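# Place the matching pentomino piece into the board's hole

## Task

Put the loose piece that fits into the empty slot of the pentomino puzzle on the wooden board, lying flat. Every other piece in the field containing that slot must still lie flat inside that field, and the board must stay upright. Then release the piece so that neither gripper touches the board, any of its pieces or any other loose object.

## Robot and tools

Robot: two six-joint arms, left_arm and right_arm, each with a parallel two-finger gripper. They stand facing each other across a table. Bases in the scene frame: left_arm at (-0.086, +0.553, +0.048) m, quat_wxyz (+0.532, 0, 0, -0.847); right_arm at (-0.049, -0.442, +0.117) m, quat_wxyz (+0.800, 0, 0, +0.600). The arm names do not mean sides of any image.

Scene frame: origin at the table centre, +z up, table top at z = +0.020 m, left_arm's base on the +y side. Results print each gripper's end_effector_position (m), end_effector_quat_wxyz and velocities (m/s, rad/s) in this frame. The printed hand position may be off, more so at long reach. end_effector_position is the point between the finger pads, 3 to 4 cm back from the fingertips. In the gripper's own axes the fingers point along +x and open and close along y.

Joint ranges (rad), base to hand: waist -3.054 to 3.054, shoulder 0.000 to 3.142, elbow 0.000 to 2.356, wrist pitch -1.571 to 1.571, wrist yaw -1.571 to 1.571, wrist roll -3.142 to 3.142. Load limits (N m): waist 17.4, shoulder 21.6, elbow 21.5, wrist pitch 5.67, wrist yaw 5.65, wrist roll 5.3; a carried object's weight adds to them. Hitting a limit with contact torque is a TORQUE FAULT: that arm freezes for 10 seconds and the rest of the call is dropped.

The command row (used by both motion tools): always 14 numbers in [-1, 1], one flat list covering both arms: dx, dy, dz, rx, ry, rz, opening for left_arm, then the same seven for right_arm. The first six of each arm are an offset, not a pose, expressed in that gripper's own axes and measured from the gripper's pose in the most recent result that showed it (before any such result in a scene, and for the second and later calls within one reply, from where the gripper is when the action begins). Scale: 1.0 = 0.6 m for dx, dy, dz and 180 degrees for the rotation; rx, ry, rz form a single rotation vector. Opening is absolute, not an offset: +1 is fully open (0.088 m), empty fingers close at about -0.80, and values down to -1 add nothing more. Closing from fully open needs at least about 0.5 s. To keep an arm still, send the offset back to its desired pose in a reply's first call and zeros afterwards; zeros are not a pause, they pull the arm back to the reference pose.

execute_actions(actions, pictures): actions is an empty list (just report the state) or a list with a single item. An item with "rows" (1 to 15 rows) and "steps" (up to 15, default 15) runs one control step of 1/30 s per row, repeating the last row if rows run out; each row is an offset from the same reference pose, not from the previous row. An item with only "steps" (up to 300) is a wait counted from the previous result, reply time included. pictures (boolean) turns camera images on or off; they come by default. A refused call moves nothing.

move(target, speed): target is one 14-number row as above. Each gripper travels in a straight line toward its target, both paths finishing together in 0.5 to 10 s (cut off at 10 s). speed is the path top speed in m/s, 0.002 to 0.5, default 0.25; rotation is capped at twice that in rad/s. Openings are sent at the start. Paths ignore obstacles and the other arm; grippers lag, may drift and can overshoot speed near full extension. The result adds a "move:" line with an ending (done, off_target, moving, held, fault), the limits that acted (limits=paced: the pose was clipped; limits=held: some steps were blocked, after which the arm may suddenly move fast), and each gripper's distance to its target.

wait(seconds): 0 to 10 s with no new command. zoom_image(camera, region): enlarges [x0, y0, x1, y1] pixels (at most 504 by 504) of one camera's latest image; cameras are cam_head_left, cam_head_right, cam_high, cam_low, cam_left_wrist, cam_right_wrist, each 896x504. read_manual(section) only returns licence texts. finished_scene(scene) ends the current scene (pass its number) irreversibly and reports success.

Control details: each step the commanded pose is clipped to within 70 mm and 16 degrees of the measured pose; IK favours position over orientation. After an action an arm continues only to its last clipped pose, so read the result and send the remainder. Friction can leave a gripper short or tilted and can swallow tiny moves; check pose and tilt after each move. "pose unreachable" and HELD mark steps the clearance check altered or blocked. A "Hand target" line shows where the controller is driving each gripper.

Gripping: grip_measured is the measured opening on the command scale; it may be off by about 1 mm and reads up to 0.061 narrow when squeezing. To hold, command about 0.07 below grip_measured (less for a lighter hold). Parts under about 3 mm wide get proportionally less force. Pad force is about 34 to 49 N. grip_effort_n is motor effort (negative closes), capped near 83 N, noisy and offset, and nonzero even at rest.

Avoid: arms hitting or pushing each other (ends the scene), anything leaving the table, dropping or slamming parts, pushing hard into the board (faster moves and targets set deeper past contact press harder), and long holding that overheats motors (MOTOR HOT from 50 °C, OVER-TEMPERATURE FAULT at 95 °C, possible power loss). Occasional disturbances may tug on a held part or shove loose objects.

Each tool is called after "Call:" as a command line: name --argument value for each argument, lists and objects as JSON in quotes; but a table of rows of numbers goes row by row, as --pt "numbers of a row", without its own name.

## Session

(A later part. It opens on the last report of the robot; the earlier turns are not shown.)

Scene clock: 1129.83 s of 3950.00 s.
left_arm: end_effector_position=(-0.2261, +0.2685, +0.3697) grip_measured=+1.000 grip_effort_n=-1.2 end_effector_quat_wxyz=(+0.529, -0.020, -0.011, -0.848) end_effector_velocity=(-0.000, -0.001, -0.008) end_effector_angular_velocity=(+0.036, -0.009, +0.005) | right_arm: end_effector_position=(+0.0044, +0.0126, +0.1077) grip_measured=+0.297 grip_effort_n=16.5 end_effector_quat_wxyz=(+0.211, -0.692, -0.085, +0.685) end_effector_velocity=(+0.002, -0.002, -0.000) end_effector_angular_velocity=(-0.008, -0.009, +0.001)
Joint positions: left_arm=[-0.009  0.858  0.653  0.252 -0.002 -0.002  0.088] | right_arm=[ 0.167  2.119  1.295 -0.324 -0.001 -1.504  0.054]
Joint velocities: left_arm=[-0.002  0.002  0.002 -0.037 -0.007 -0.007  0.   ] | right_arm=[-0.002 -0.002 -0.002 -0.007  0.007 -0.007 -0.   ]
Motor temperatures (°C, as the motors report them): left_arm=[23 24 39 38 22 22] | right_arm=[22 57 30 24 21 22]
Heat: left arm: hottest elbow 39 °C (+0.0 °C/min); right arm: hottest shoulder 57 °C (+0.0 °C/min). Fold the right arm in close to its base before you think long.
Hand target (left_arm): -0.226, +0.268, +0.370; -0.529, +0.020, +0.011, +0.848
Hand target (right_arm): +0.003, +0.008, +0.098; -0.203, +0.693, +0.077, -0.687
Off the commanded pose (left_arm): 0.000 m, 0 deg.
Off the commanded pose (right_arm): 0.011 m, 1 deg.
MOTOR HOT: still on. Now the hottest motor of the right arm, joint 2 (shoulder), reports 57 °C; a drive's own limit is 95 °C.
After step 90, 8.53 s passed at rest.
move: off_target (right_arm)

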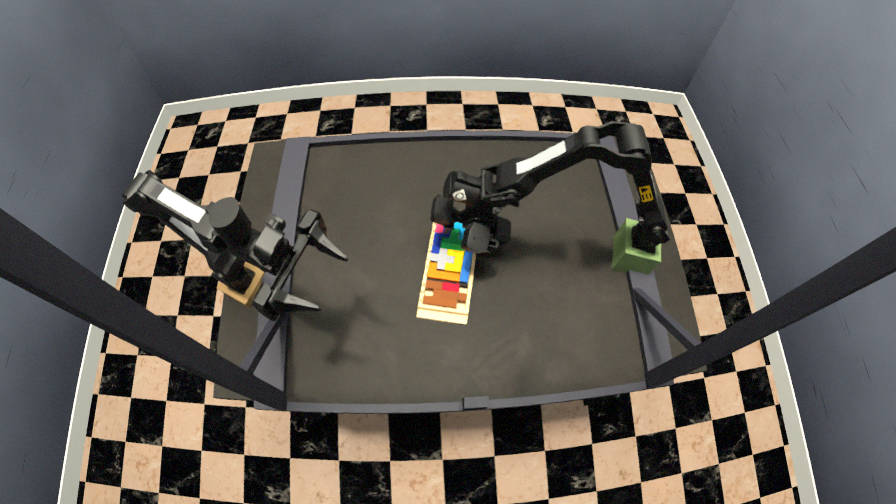

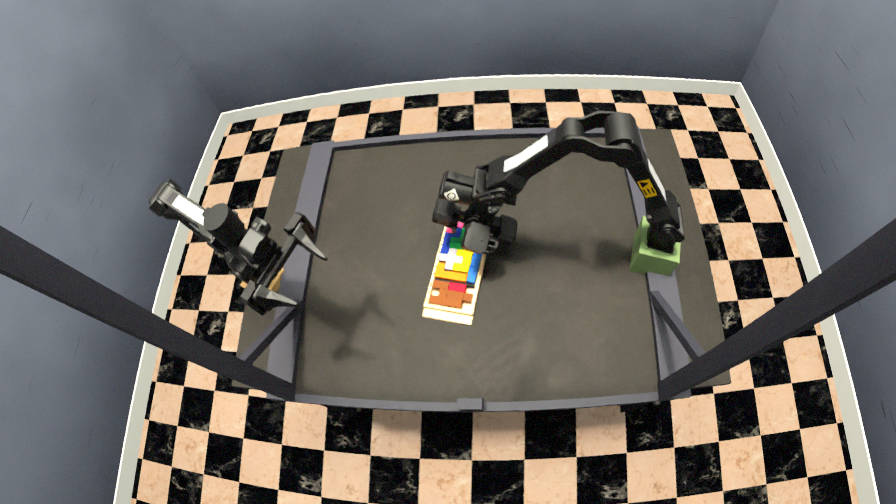

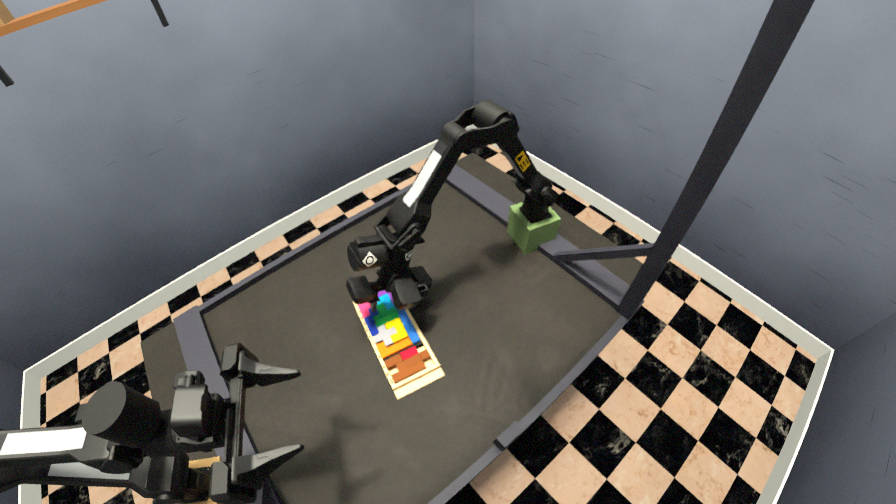

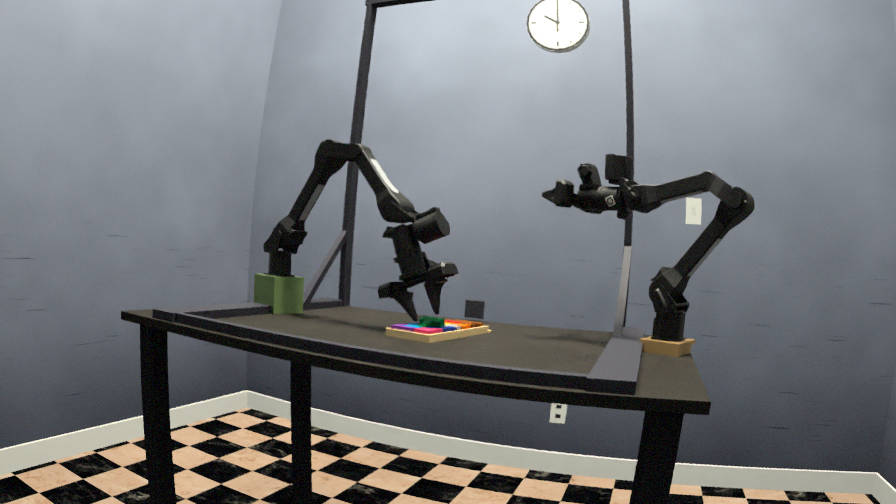

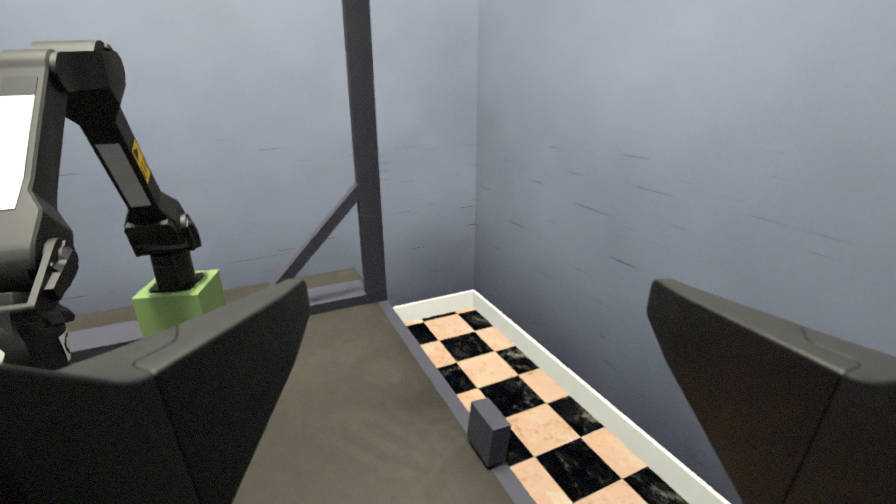

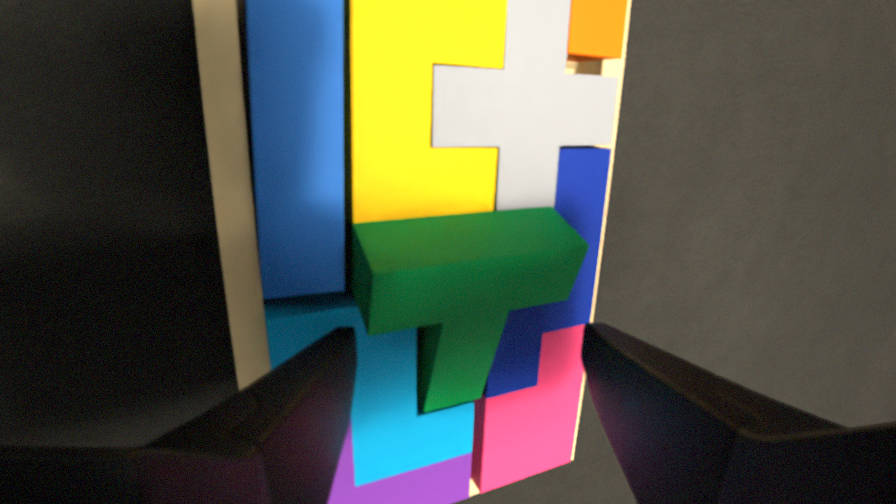

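Call:
move --target '[0,0,0,0,0,0,1,0,0,0,0,0,0,-0.6]' --speed 0.04

Call:
move --target '[0,0,0,0,0,0,1,-0.015,0,0.012,0,0,0,-0.6]' --speed 0.03

Scene clock: 1144.03 s of 3950.00 s.
left_arm: end_effector_position=(-0.2261, +0.2685, +0.3697) grip_measured=+1.000 grip_effort_n=-0.7 end_effector_quat_wxyz=(+0.529, -0.020, -0.011, -0.848) end_effector_velocity=(+0.000, +0.000, -0.004) end_effector_angular_velocity=(+0.014, +0.001, +0.005) | right_arm: end_effector_position=(+0.0043, +0.0121, +0.1074) grip_measured=-0.594 grip_effort_n=-20.2 end_effector_quat_wxyz=(+0.210, -0.692, -0.085, +0.685) end_effector_velocity=(+0.000, +0.000, -0.001) end_effector_angular_velocity=(+0.003, +0.003, +0.007)
Joint positions: left_arm=[-0.009  0.858  0.653  0.252 -0.002 -0.002  0.088] | right_arm=[ 0.167  2.119  1.294 -0.326 -0.001 -1.504  0.01 ]
Joint velocities: left_arm=[-0.002 -0.002 -0.007 -0.007 -0.007 -0.007  0.   ] | right_arm=[-0.002  0.002 -0.002  0.007 -0.007 -0.007 -0.001]
Motor temperatures (°C, as the motors report them): left_arm=[23 24 39 38 22 22] | right_arm=[22 56 30 25 21 22]
Heat: left arm: hottest elbow 39 °C (+0.0 °C/min); right arm: hottest shoulder 56 °C (-4.0 °C/min). Fold the right arm in close to its base before you think long.
Hand target (left_arm): -0.226, +0.268, +0.370; -0.529, +0.020, +0.011, +0.848
Hand target (right_arm): +0.004, +0.013, +0.108; -0.211, +0.692, +0.086, -0.685
Off the commanded pose (left_arm): 0.000 m, 0 deg.
Off the commanded pose (right_arm): 0.001 m, 0 deg.
MOTOR HOT: still on. Now the hottest motor of the right arm, joint 2 (shoulder), reports 56 °C; a drive's own limit is 95 °C.
After step 90, 10.47 s passed at rest.
move: done

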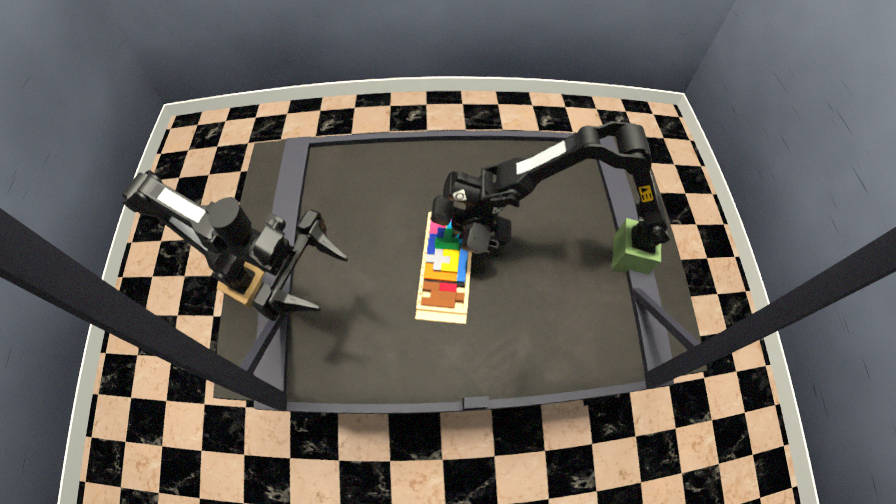

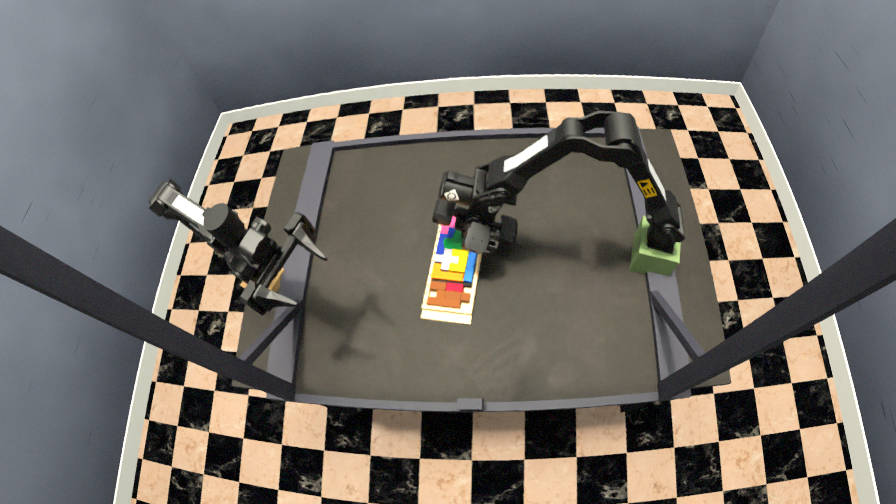

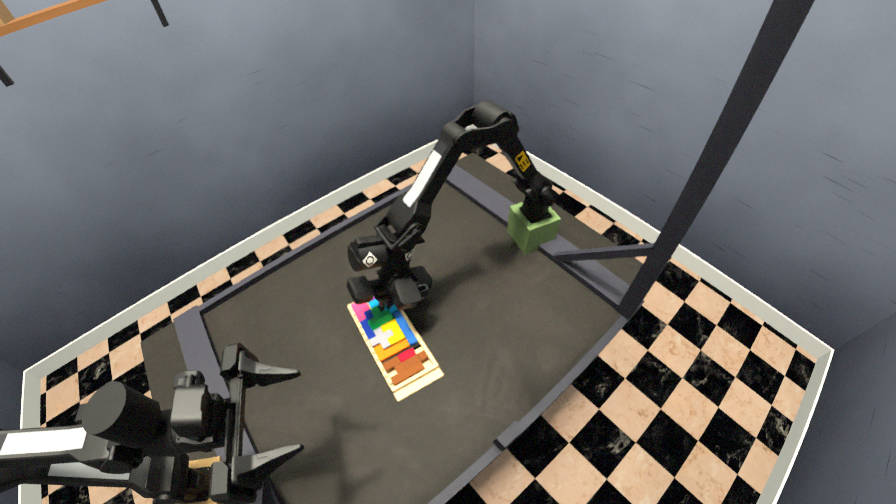

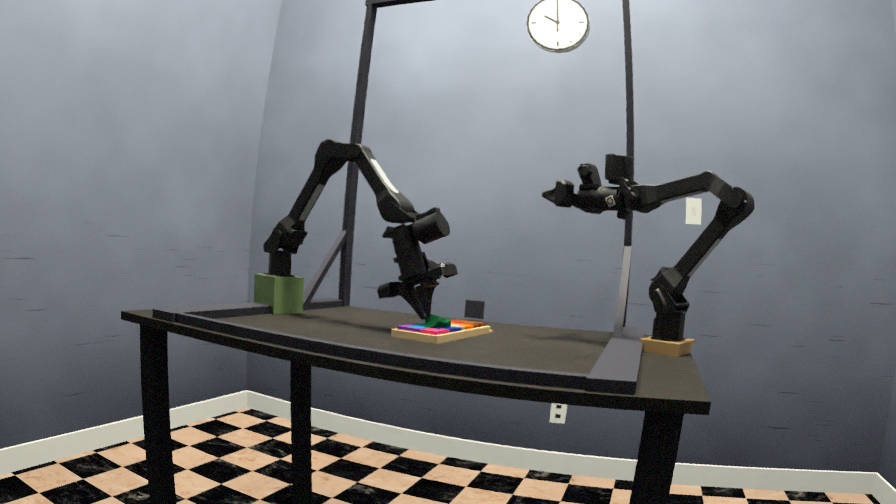

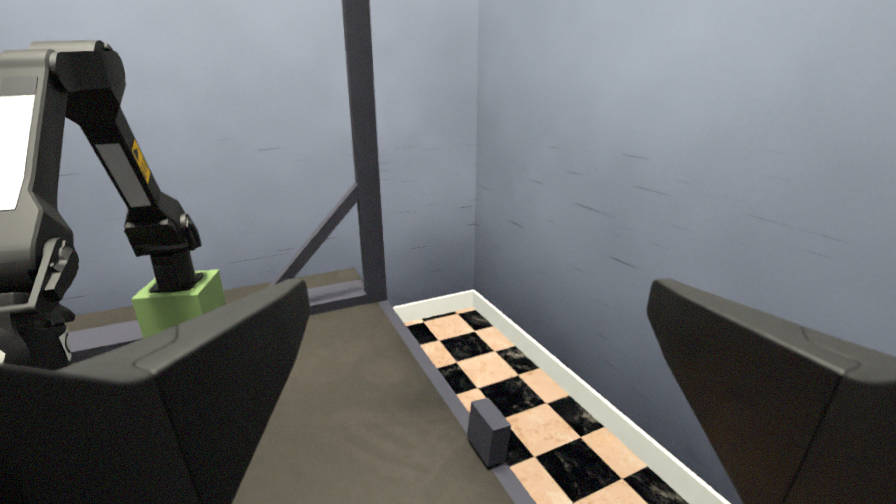

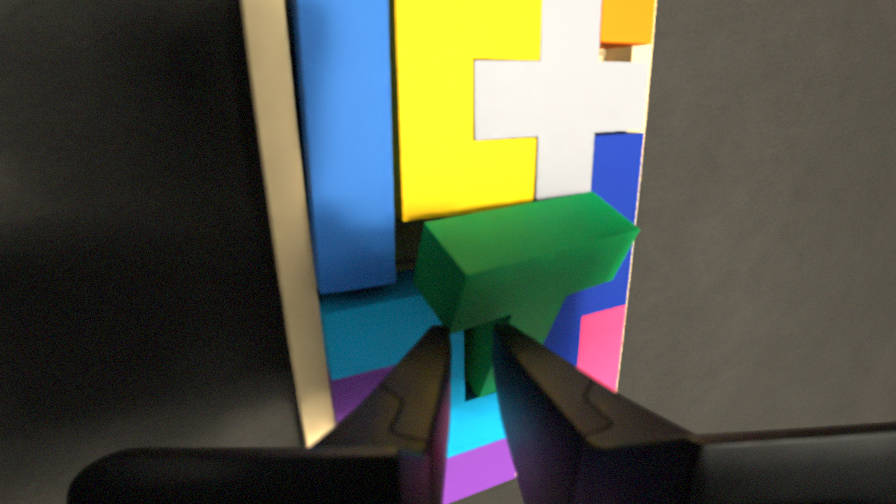

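Scene clock: 1144.83 s of 3950.00 s.
left_arm: end_effector_position=(-0.2261, +0.2685, +0.3697) grip_measured=+1.000 grip_effort_n=-0.7 end_effector_quat_wxyz=(+0.529, -0.020, -0.011, -0.848) end_effector_velocity=(+0.000, +0.000, -0.002) end_effector_angular_velocity=(+0.004, -0.010, +0.005) | right_arm: end_effector_position=(-0.0020, +0.0097, +0.1096) grip_measured=-0.597 grip_effort_n=-19.3 end_effector_quat_wxyz=(+0.206, -0.692, -0.081, +0.687) end_effector_velocity=(+0.002, -0.006, -0.004) end_effector_angular_velocity=(-0.027, -0.001, -0.012)
Joint positions: left_arm=[-0.009  0.858  0.653  0.252 -0.002 -0.002  0.088] | right_arm=[ 0.182  2.109  1.294 -0.346  0.003 -1.491  0.01 ]
Joint velocities: left_arm=[-0.002 -0.002 -0.002 -0.007 -0.007  0.007  0.   ] | right_arm=[-0.002  0.002 -0.002 -0.022  0.007  0.007 -0.   ]
Motor temperatures (°C, as the motors report them): left_arm=[23 24 39 38 22 22] | right_arm=[22 56 30 25 21 22]
Heat: left arm: hottest elbow 39 °C (+0.0 °C/min); right arm: hottest shoulder 56 °C (-4.0 °C/min). Fold the right arm in close to its base before you think long.
Hand target (left_arm): -0.226, +0.268, +0.370; -0.529, +0.020, +0.011, +0.848
Hand target (right_arm): -0.003, +0.010, +0.116; -0.210, +0.692, +0.084, -0.685
Off the commanded pose (left_arm): 0.000 m, 0 deg.
Off the commanded pose (right_arm): 0.006 m, 1 deg.
MOTOR HOT: still on. Now the hottest motor of the right arm, joint 2 (shoulder), reports 56 °C; a drive's own limit is 95 °C.
move: done

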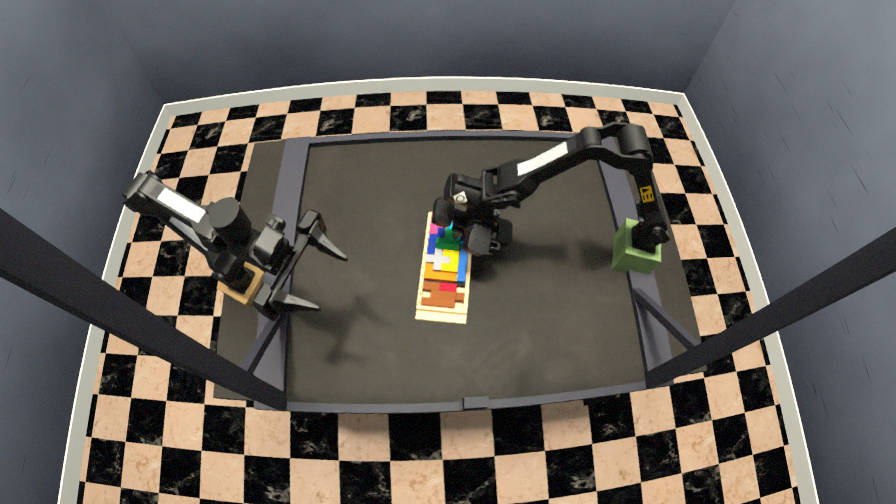

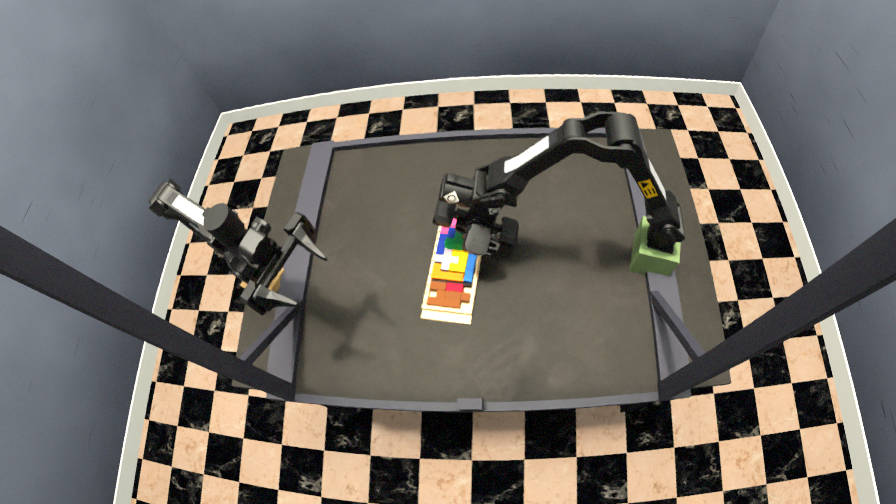

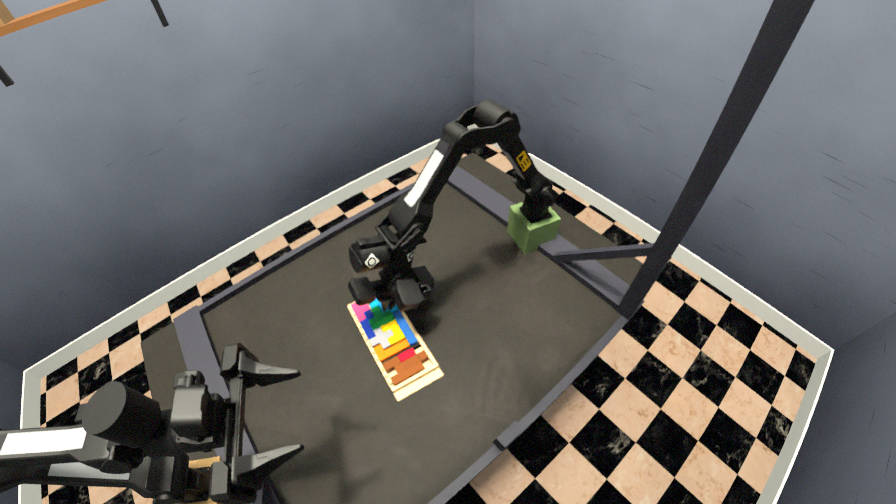

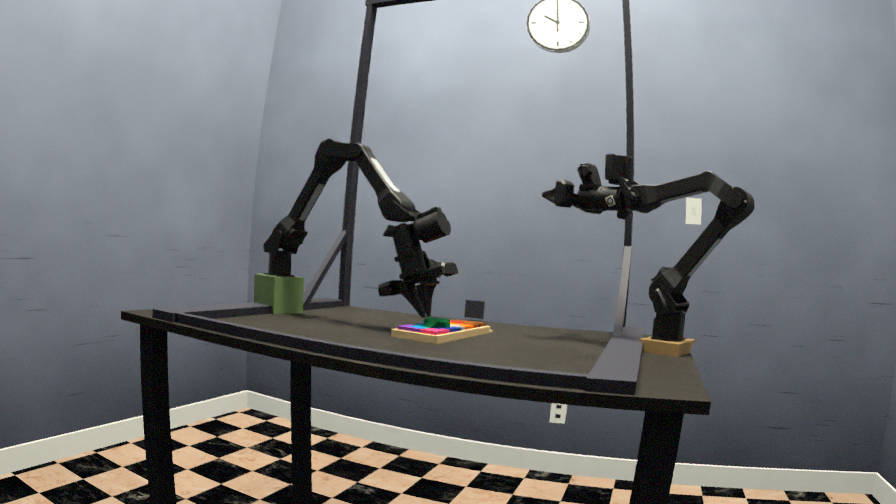

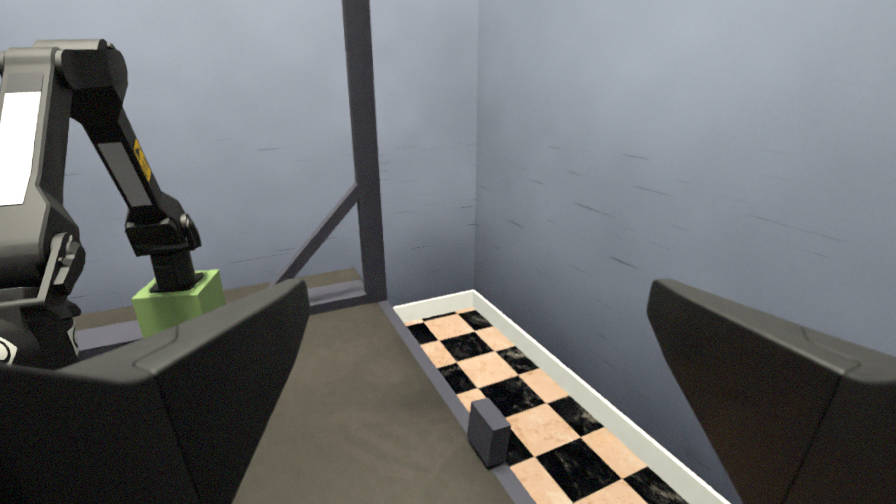

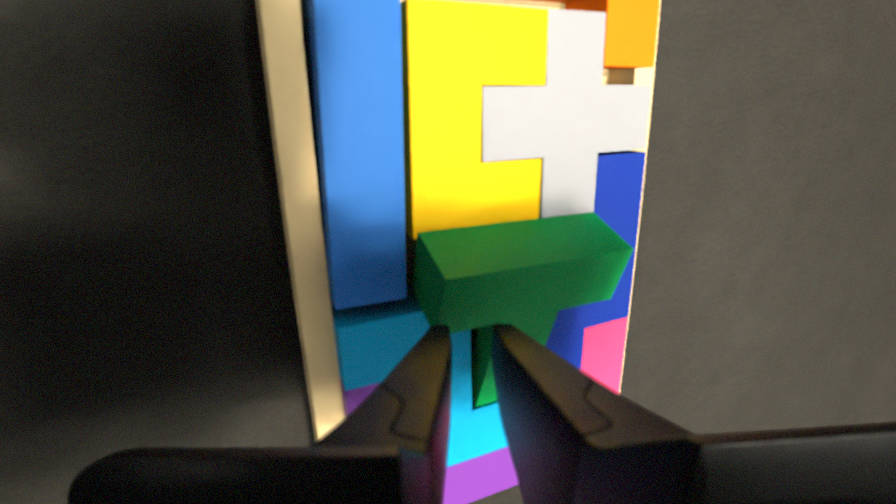

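Call:
move --target '[0,0,0,0,0,0,1,-0.05,0,0,0,0,0,-0.6]' --speed 0.05

Scene clock: 1154.37 s of 3950.00 s.
left_arm: end_effector_position=(-0.2261, +0.2685, +0.3697) grip_measured=+1.000 grip_effort_n=-1.2 end_effector_quat_wxyz=(+0.529, -0.020, -0.011, -0.848) end_effector_velocity=(-0.000, -0.001, -0.009) end_effector_angular_velocity=(+0.038, +0.006, +0.004) | right_arm: end_effector_position=(-0.0029, +0.0007, +0.1332) grip_measured=-0.597 grip_effort_n=-18.8 end_effector_quat_wxyz=(+0.205, -0.692, -0.079, +0.687) end_effector_velocity=(-0.001, -0.008, -0.005) end_effector_angular_velocity=(-0.031, +0.007, +0.007)
Joint positions: left_arm=[-0.009  0.858  0.653  0.252 -0.002 -0.002  0.088] | right_arm=[ 0.182  2.036  1.288 -0.418  0.003 -1.491  0.01 ]
Joint velocities: left_arm=[-0.002  0.002 -0.007 -0.022 -0.007 -0.022  0.   ] | right_arm=[-0.002 -0.002 -0.012 -0.022 -0.007 -0.007 -0.   ]
Motor temperatures (°C, as the motors report them): left_arm=[23 24 39 38 22 22] | right_arm=[22 58 30 24 21 22]
Heat: left arm: hottest elbow 39 °C (+0.0 °C/min); right arm: hottest shoulder 58 °C (-3.0 °C/min). Fold the right arm in close to its base before you think long.
Hand target (left_arm): -0.226, +0.268, +0.370; -0.529, +0.020, +0.011, +0.848
Hand target (right_arm): -0.003, -0.002, +0.137; -0.207, +0.692, +0.081, -0.687
Off the commanded pose (left_arm): 0.000 m, 0 deg.
Off the commanded pose (right_arm): 0.005 m, 0 deg.
MOTOR HOT: still on. Now the hottest motor of the right arm, joint 2 (shoulder), reports 58 °C; a drive's own limit is 95 °C.
After step 90, 5.57 s passed at rest.
move: done

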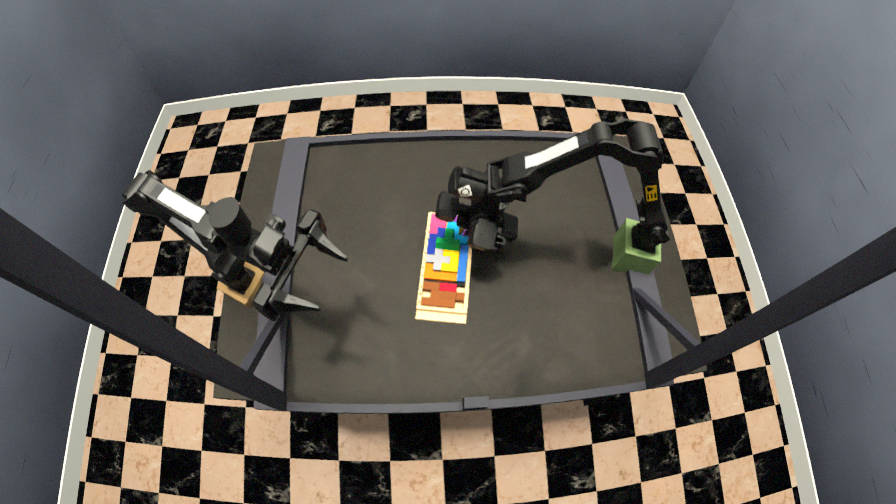

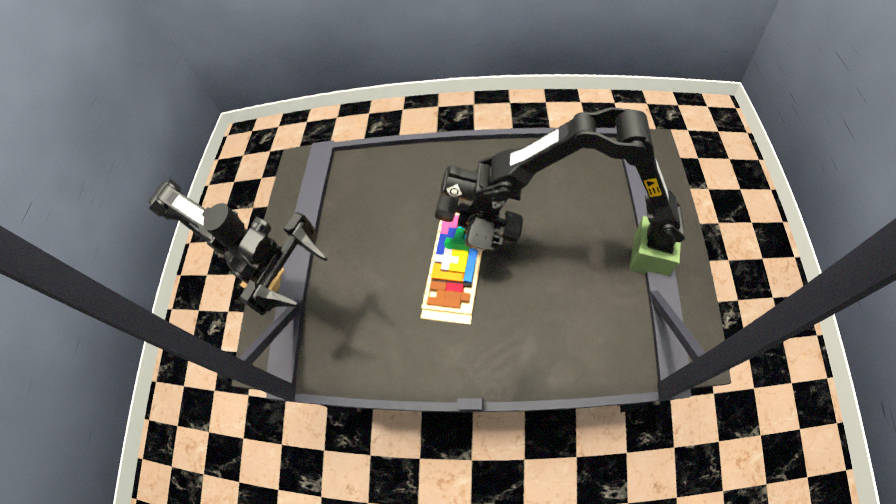

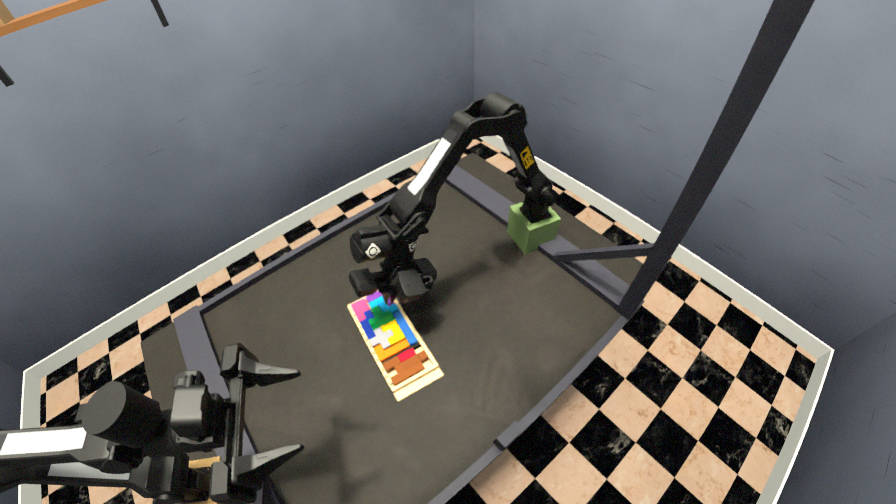

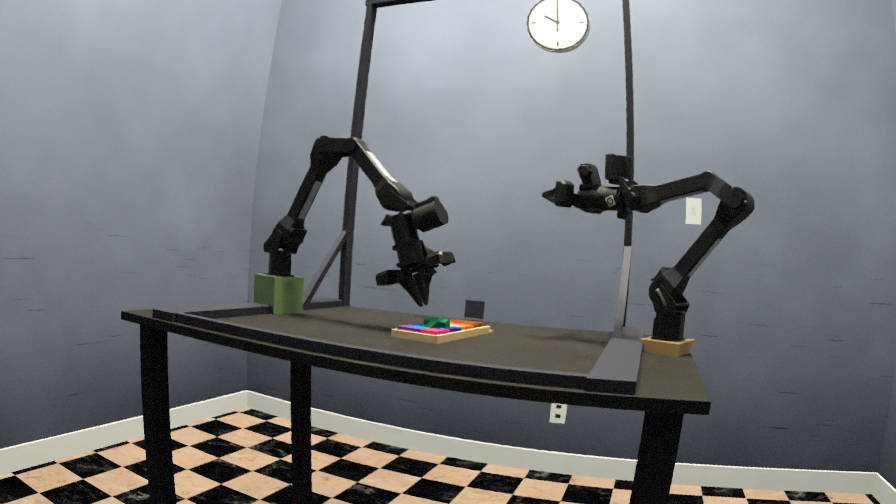

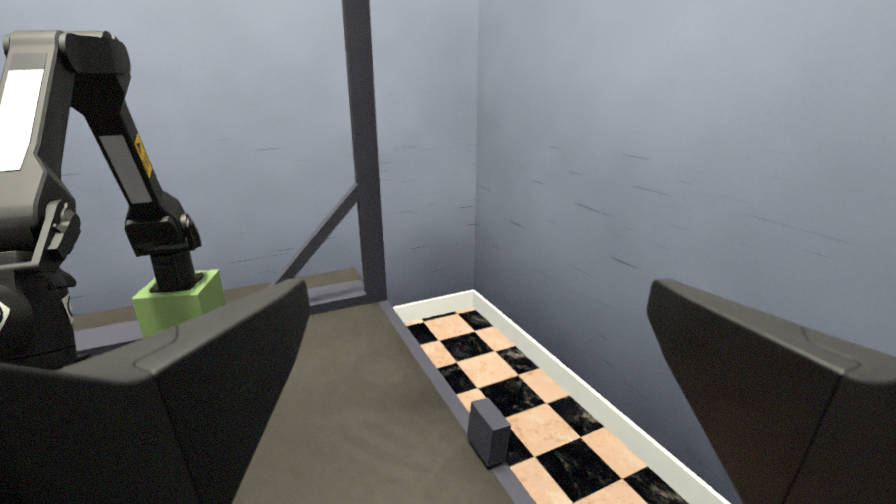

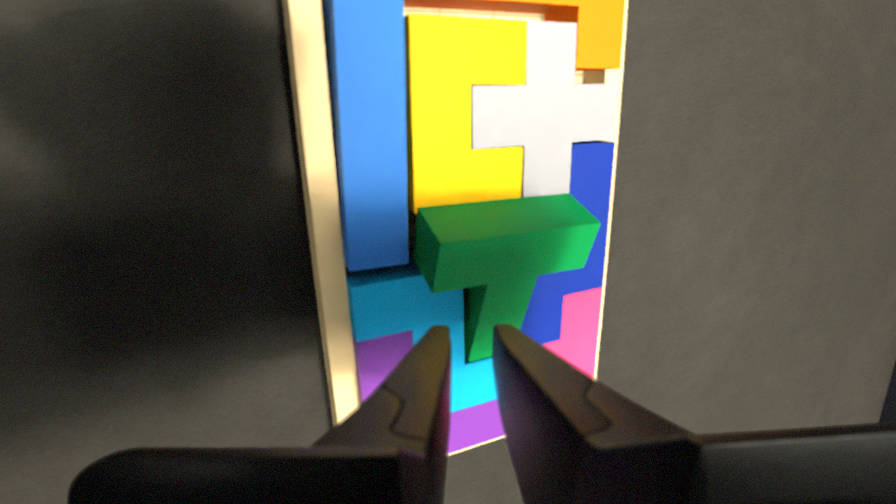

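Call:
move --target '[0,0,0,0,0,0,1,0.045,0,0.012,0,0,0,-0.6]' --speed 0.03

Scene clock: 1164.03 s of 3950.00 s.
left_arm: end_effector_position=(-0.2261, +0.2685, +0.3697) grip_measured=+1.000 grip_effort_n=-0.7 end_effector_quat_wxyz=(+0.529, -0.020, -0.011, -0.848) end_effector_velocity=(-0.003, +0.001, -0.000) end_effector_angular_velocity=(+0.001, +0.007, -0.015) | right_arm: end_effector_position=(-0.0080, +0.0091, +0.1113) grip_measured=-0.597 grip_effort_n=-19.3 end_effector_quat_wxyz=(+0.205, -0.692, -0.080, +0.688) end_effector_velocity=(+0.000, +0.004, +0.004) end_effector_angular_velocity=(+0.017, +0.002, +0.007)
Joint positions: left_arm=[-0.009  0.858  0.653  0.252 -0.002 -0.002  0.088] | right_arm=[ 0.196  2.104  1.295 -0.356  0.007 -1.478  0.01 ]
Joint velocities: left_arm=[-0.007  0.002 -0.002  0.007  0.007 -0.007  0.   ] | right_arm=[-0.002 -0.002  0.007  0.007 -0.007 -0.007  0.   ]
Motor temperatures (°C, as the motors report them): left_arm=[23 24 39 39 22 22] | right_arm=[22 59 30 24 21 22]
Heat: left arm: hottest elbow 39 °C (+0.0 °C/min); right arm: hottest shoulder 59 °C (-1.0 °C/min). Fold the right arm in close to its base before you think long.
Hand target (left_arm): -0.226, +0.268, +0.370; -0.529, +0.020, +0.011, +0.848
Hand target (right_arm): -0.009, +0.012, +0.108; -0.205, +0.692, +0.079, -0.687
Off the commanded pose (left_arm): 0.000 m, 0 deg.
Off the commanded pose (right_arm): 0.005 m, 0 deg.
MOTOR HOT: still on. Now the hottest motor of the right arm, joint 2 (shoulder), reports 59 °C; a drive's own limit is 95 °C.
After step 90, 5.40 s passed at rest.
move: done

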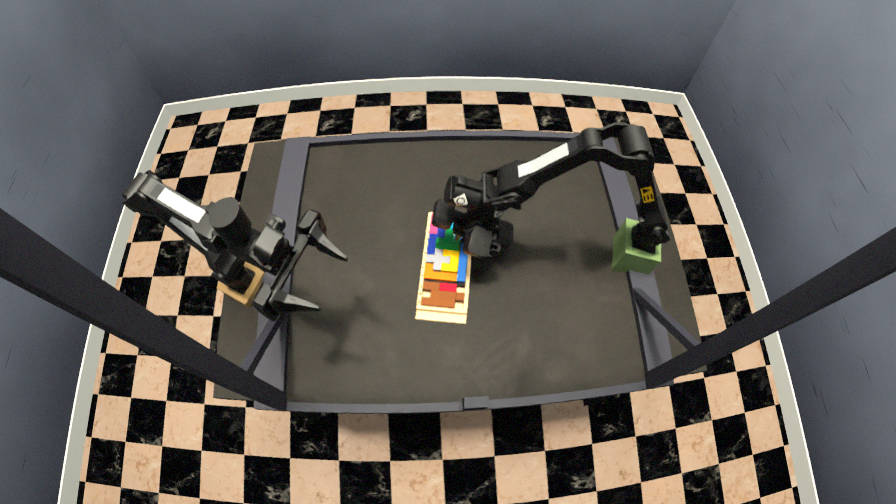

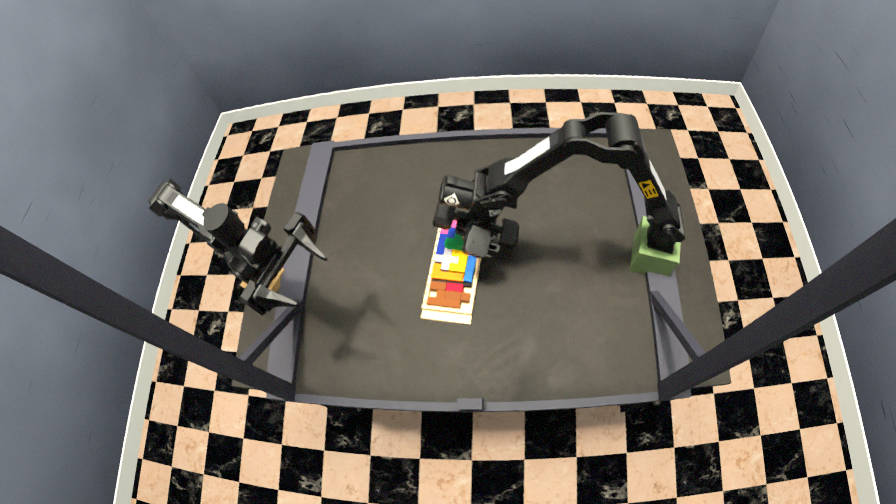

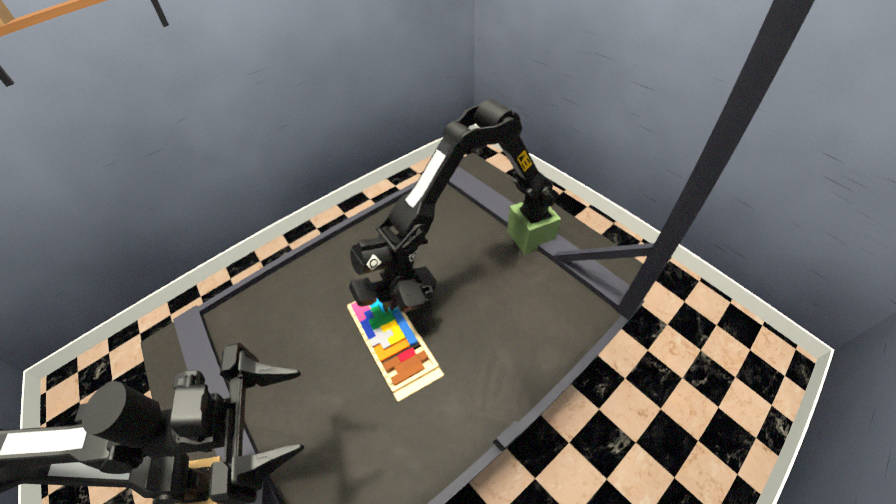

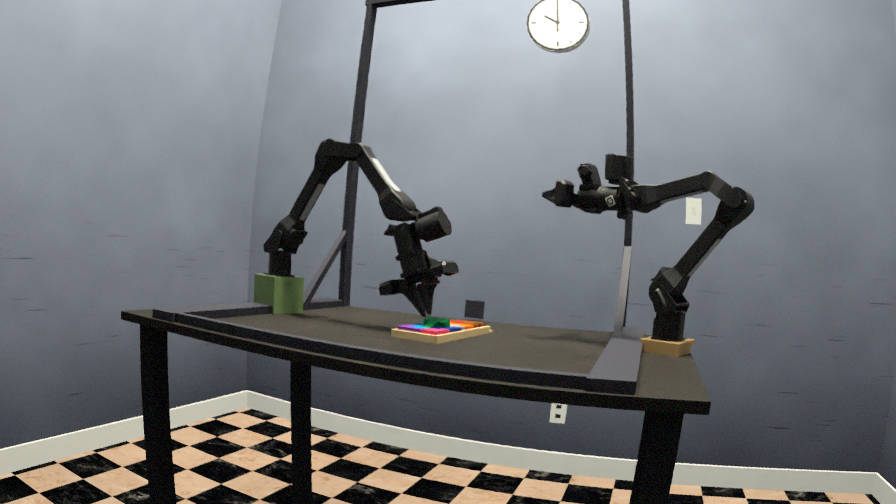

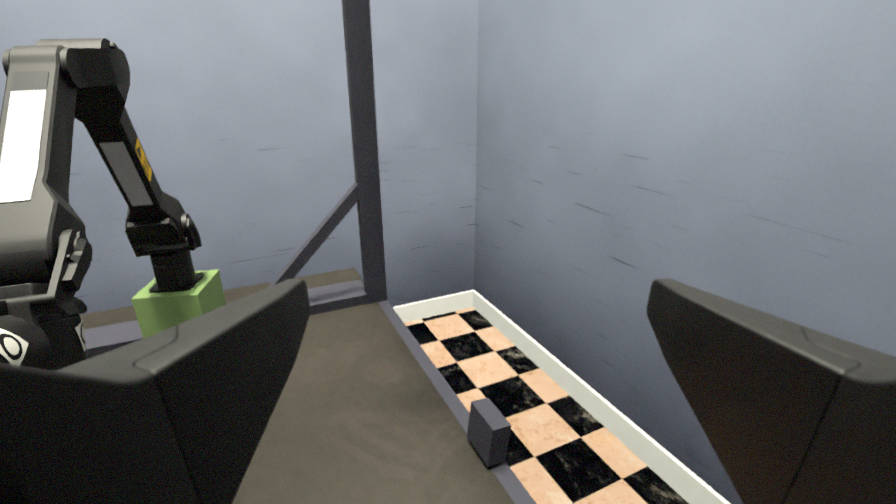

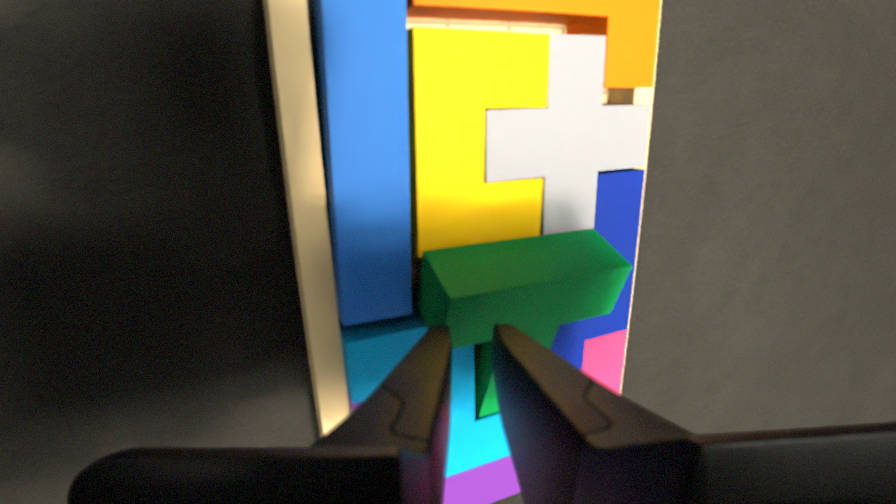

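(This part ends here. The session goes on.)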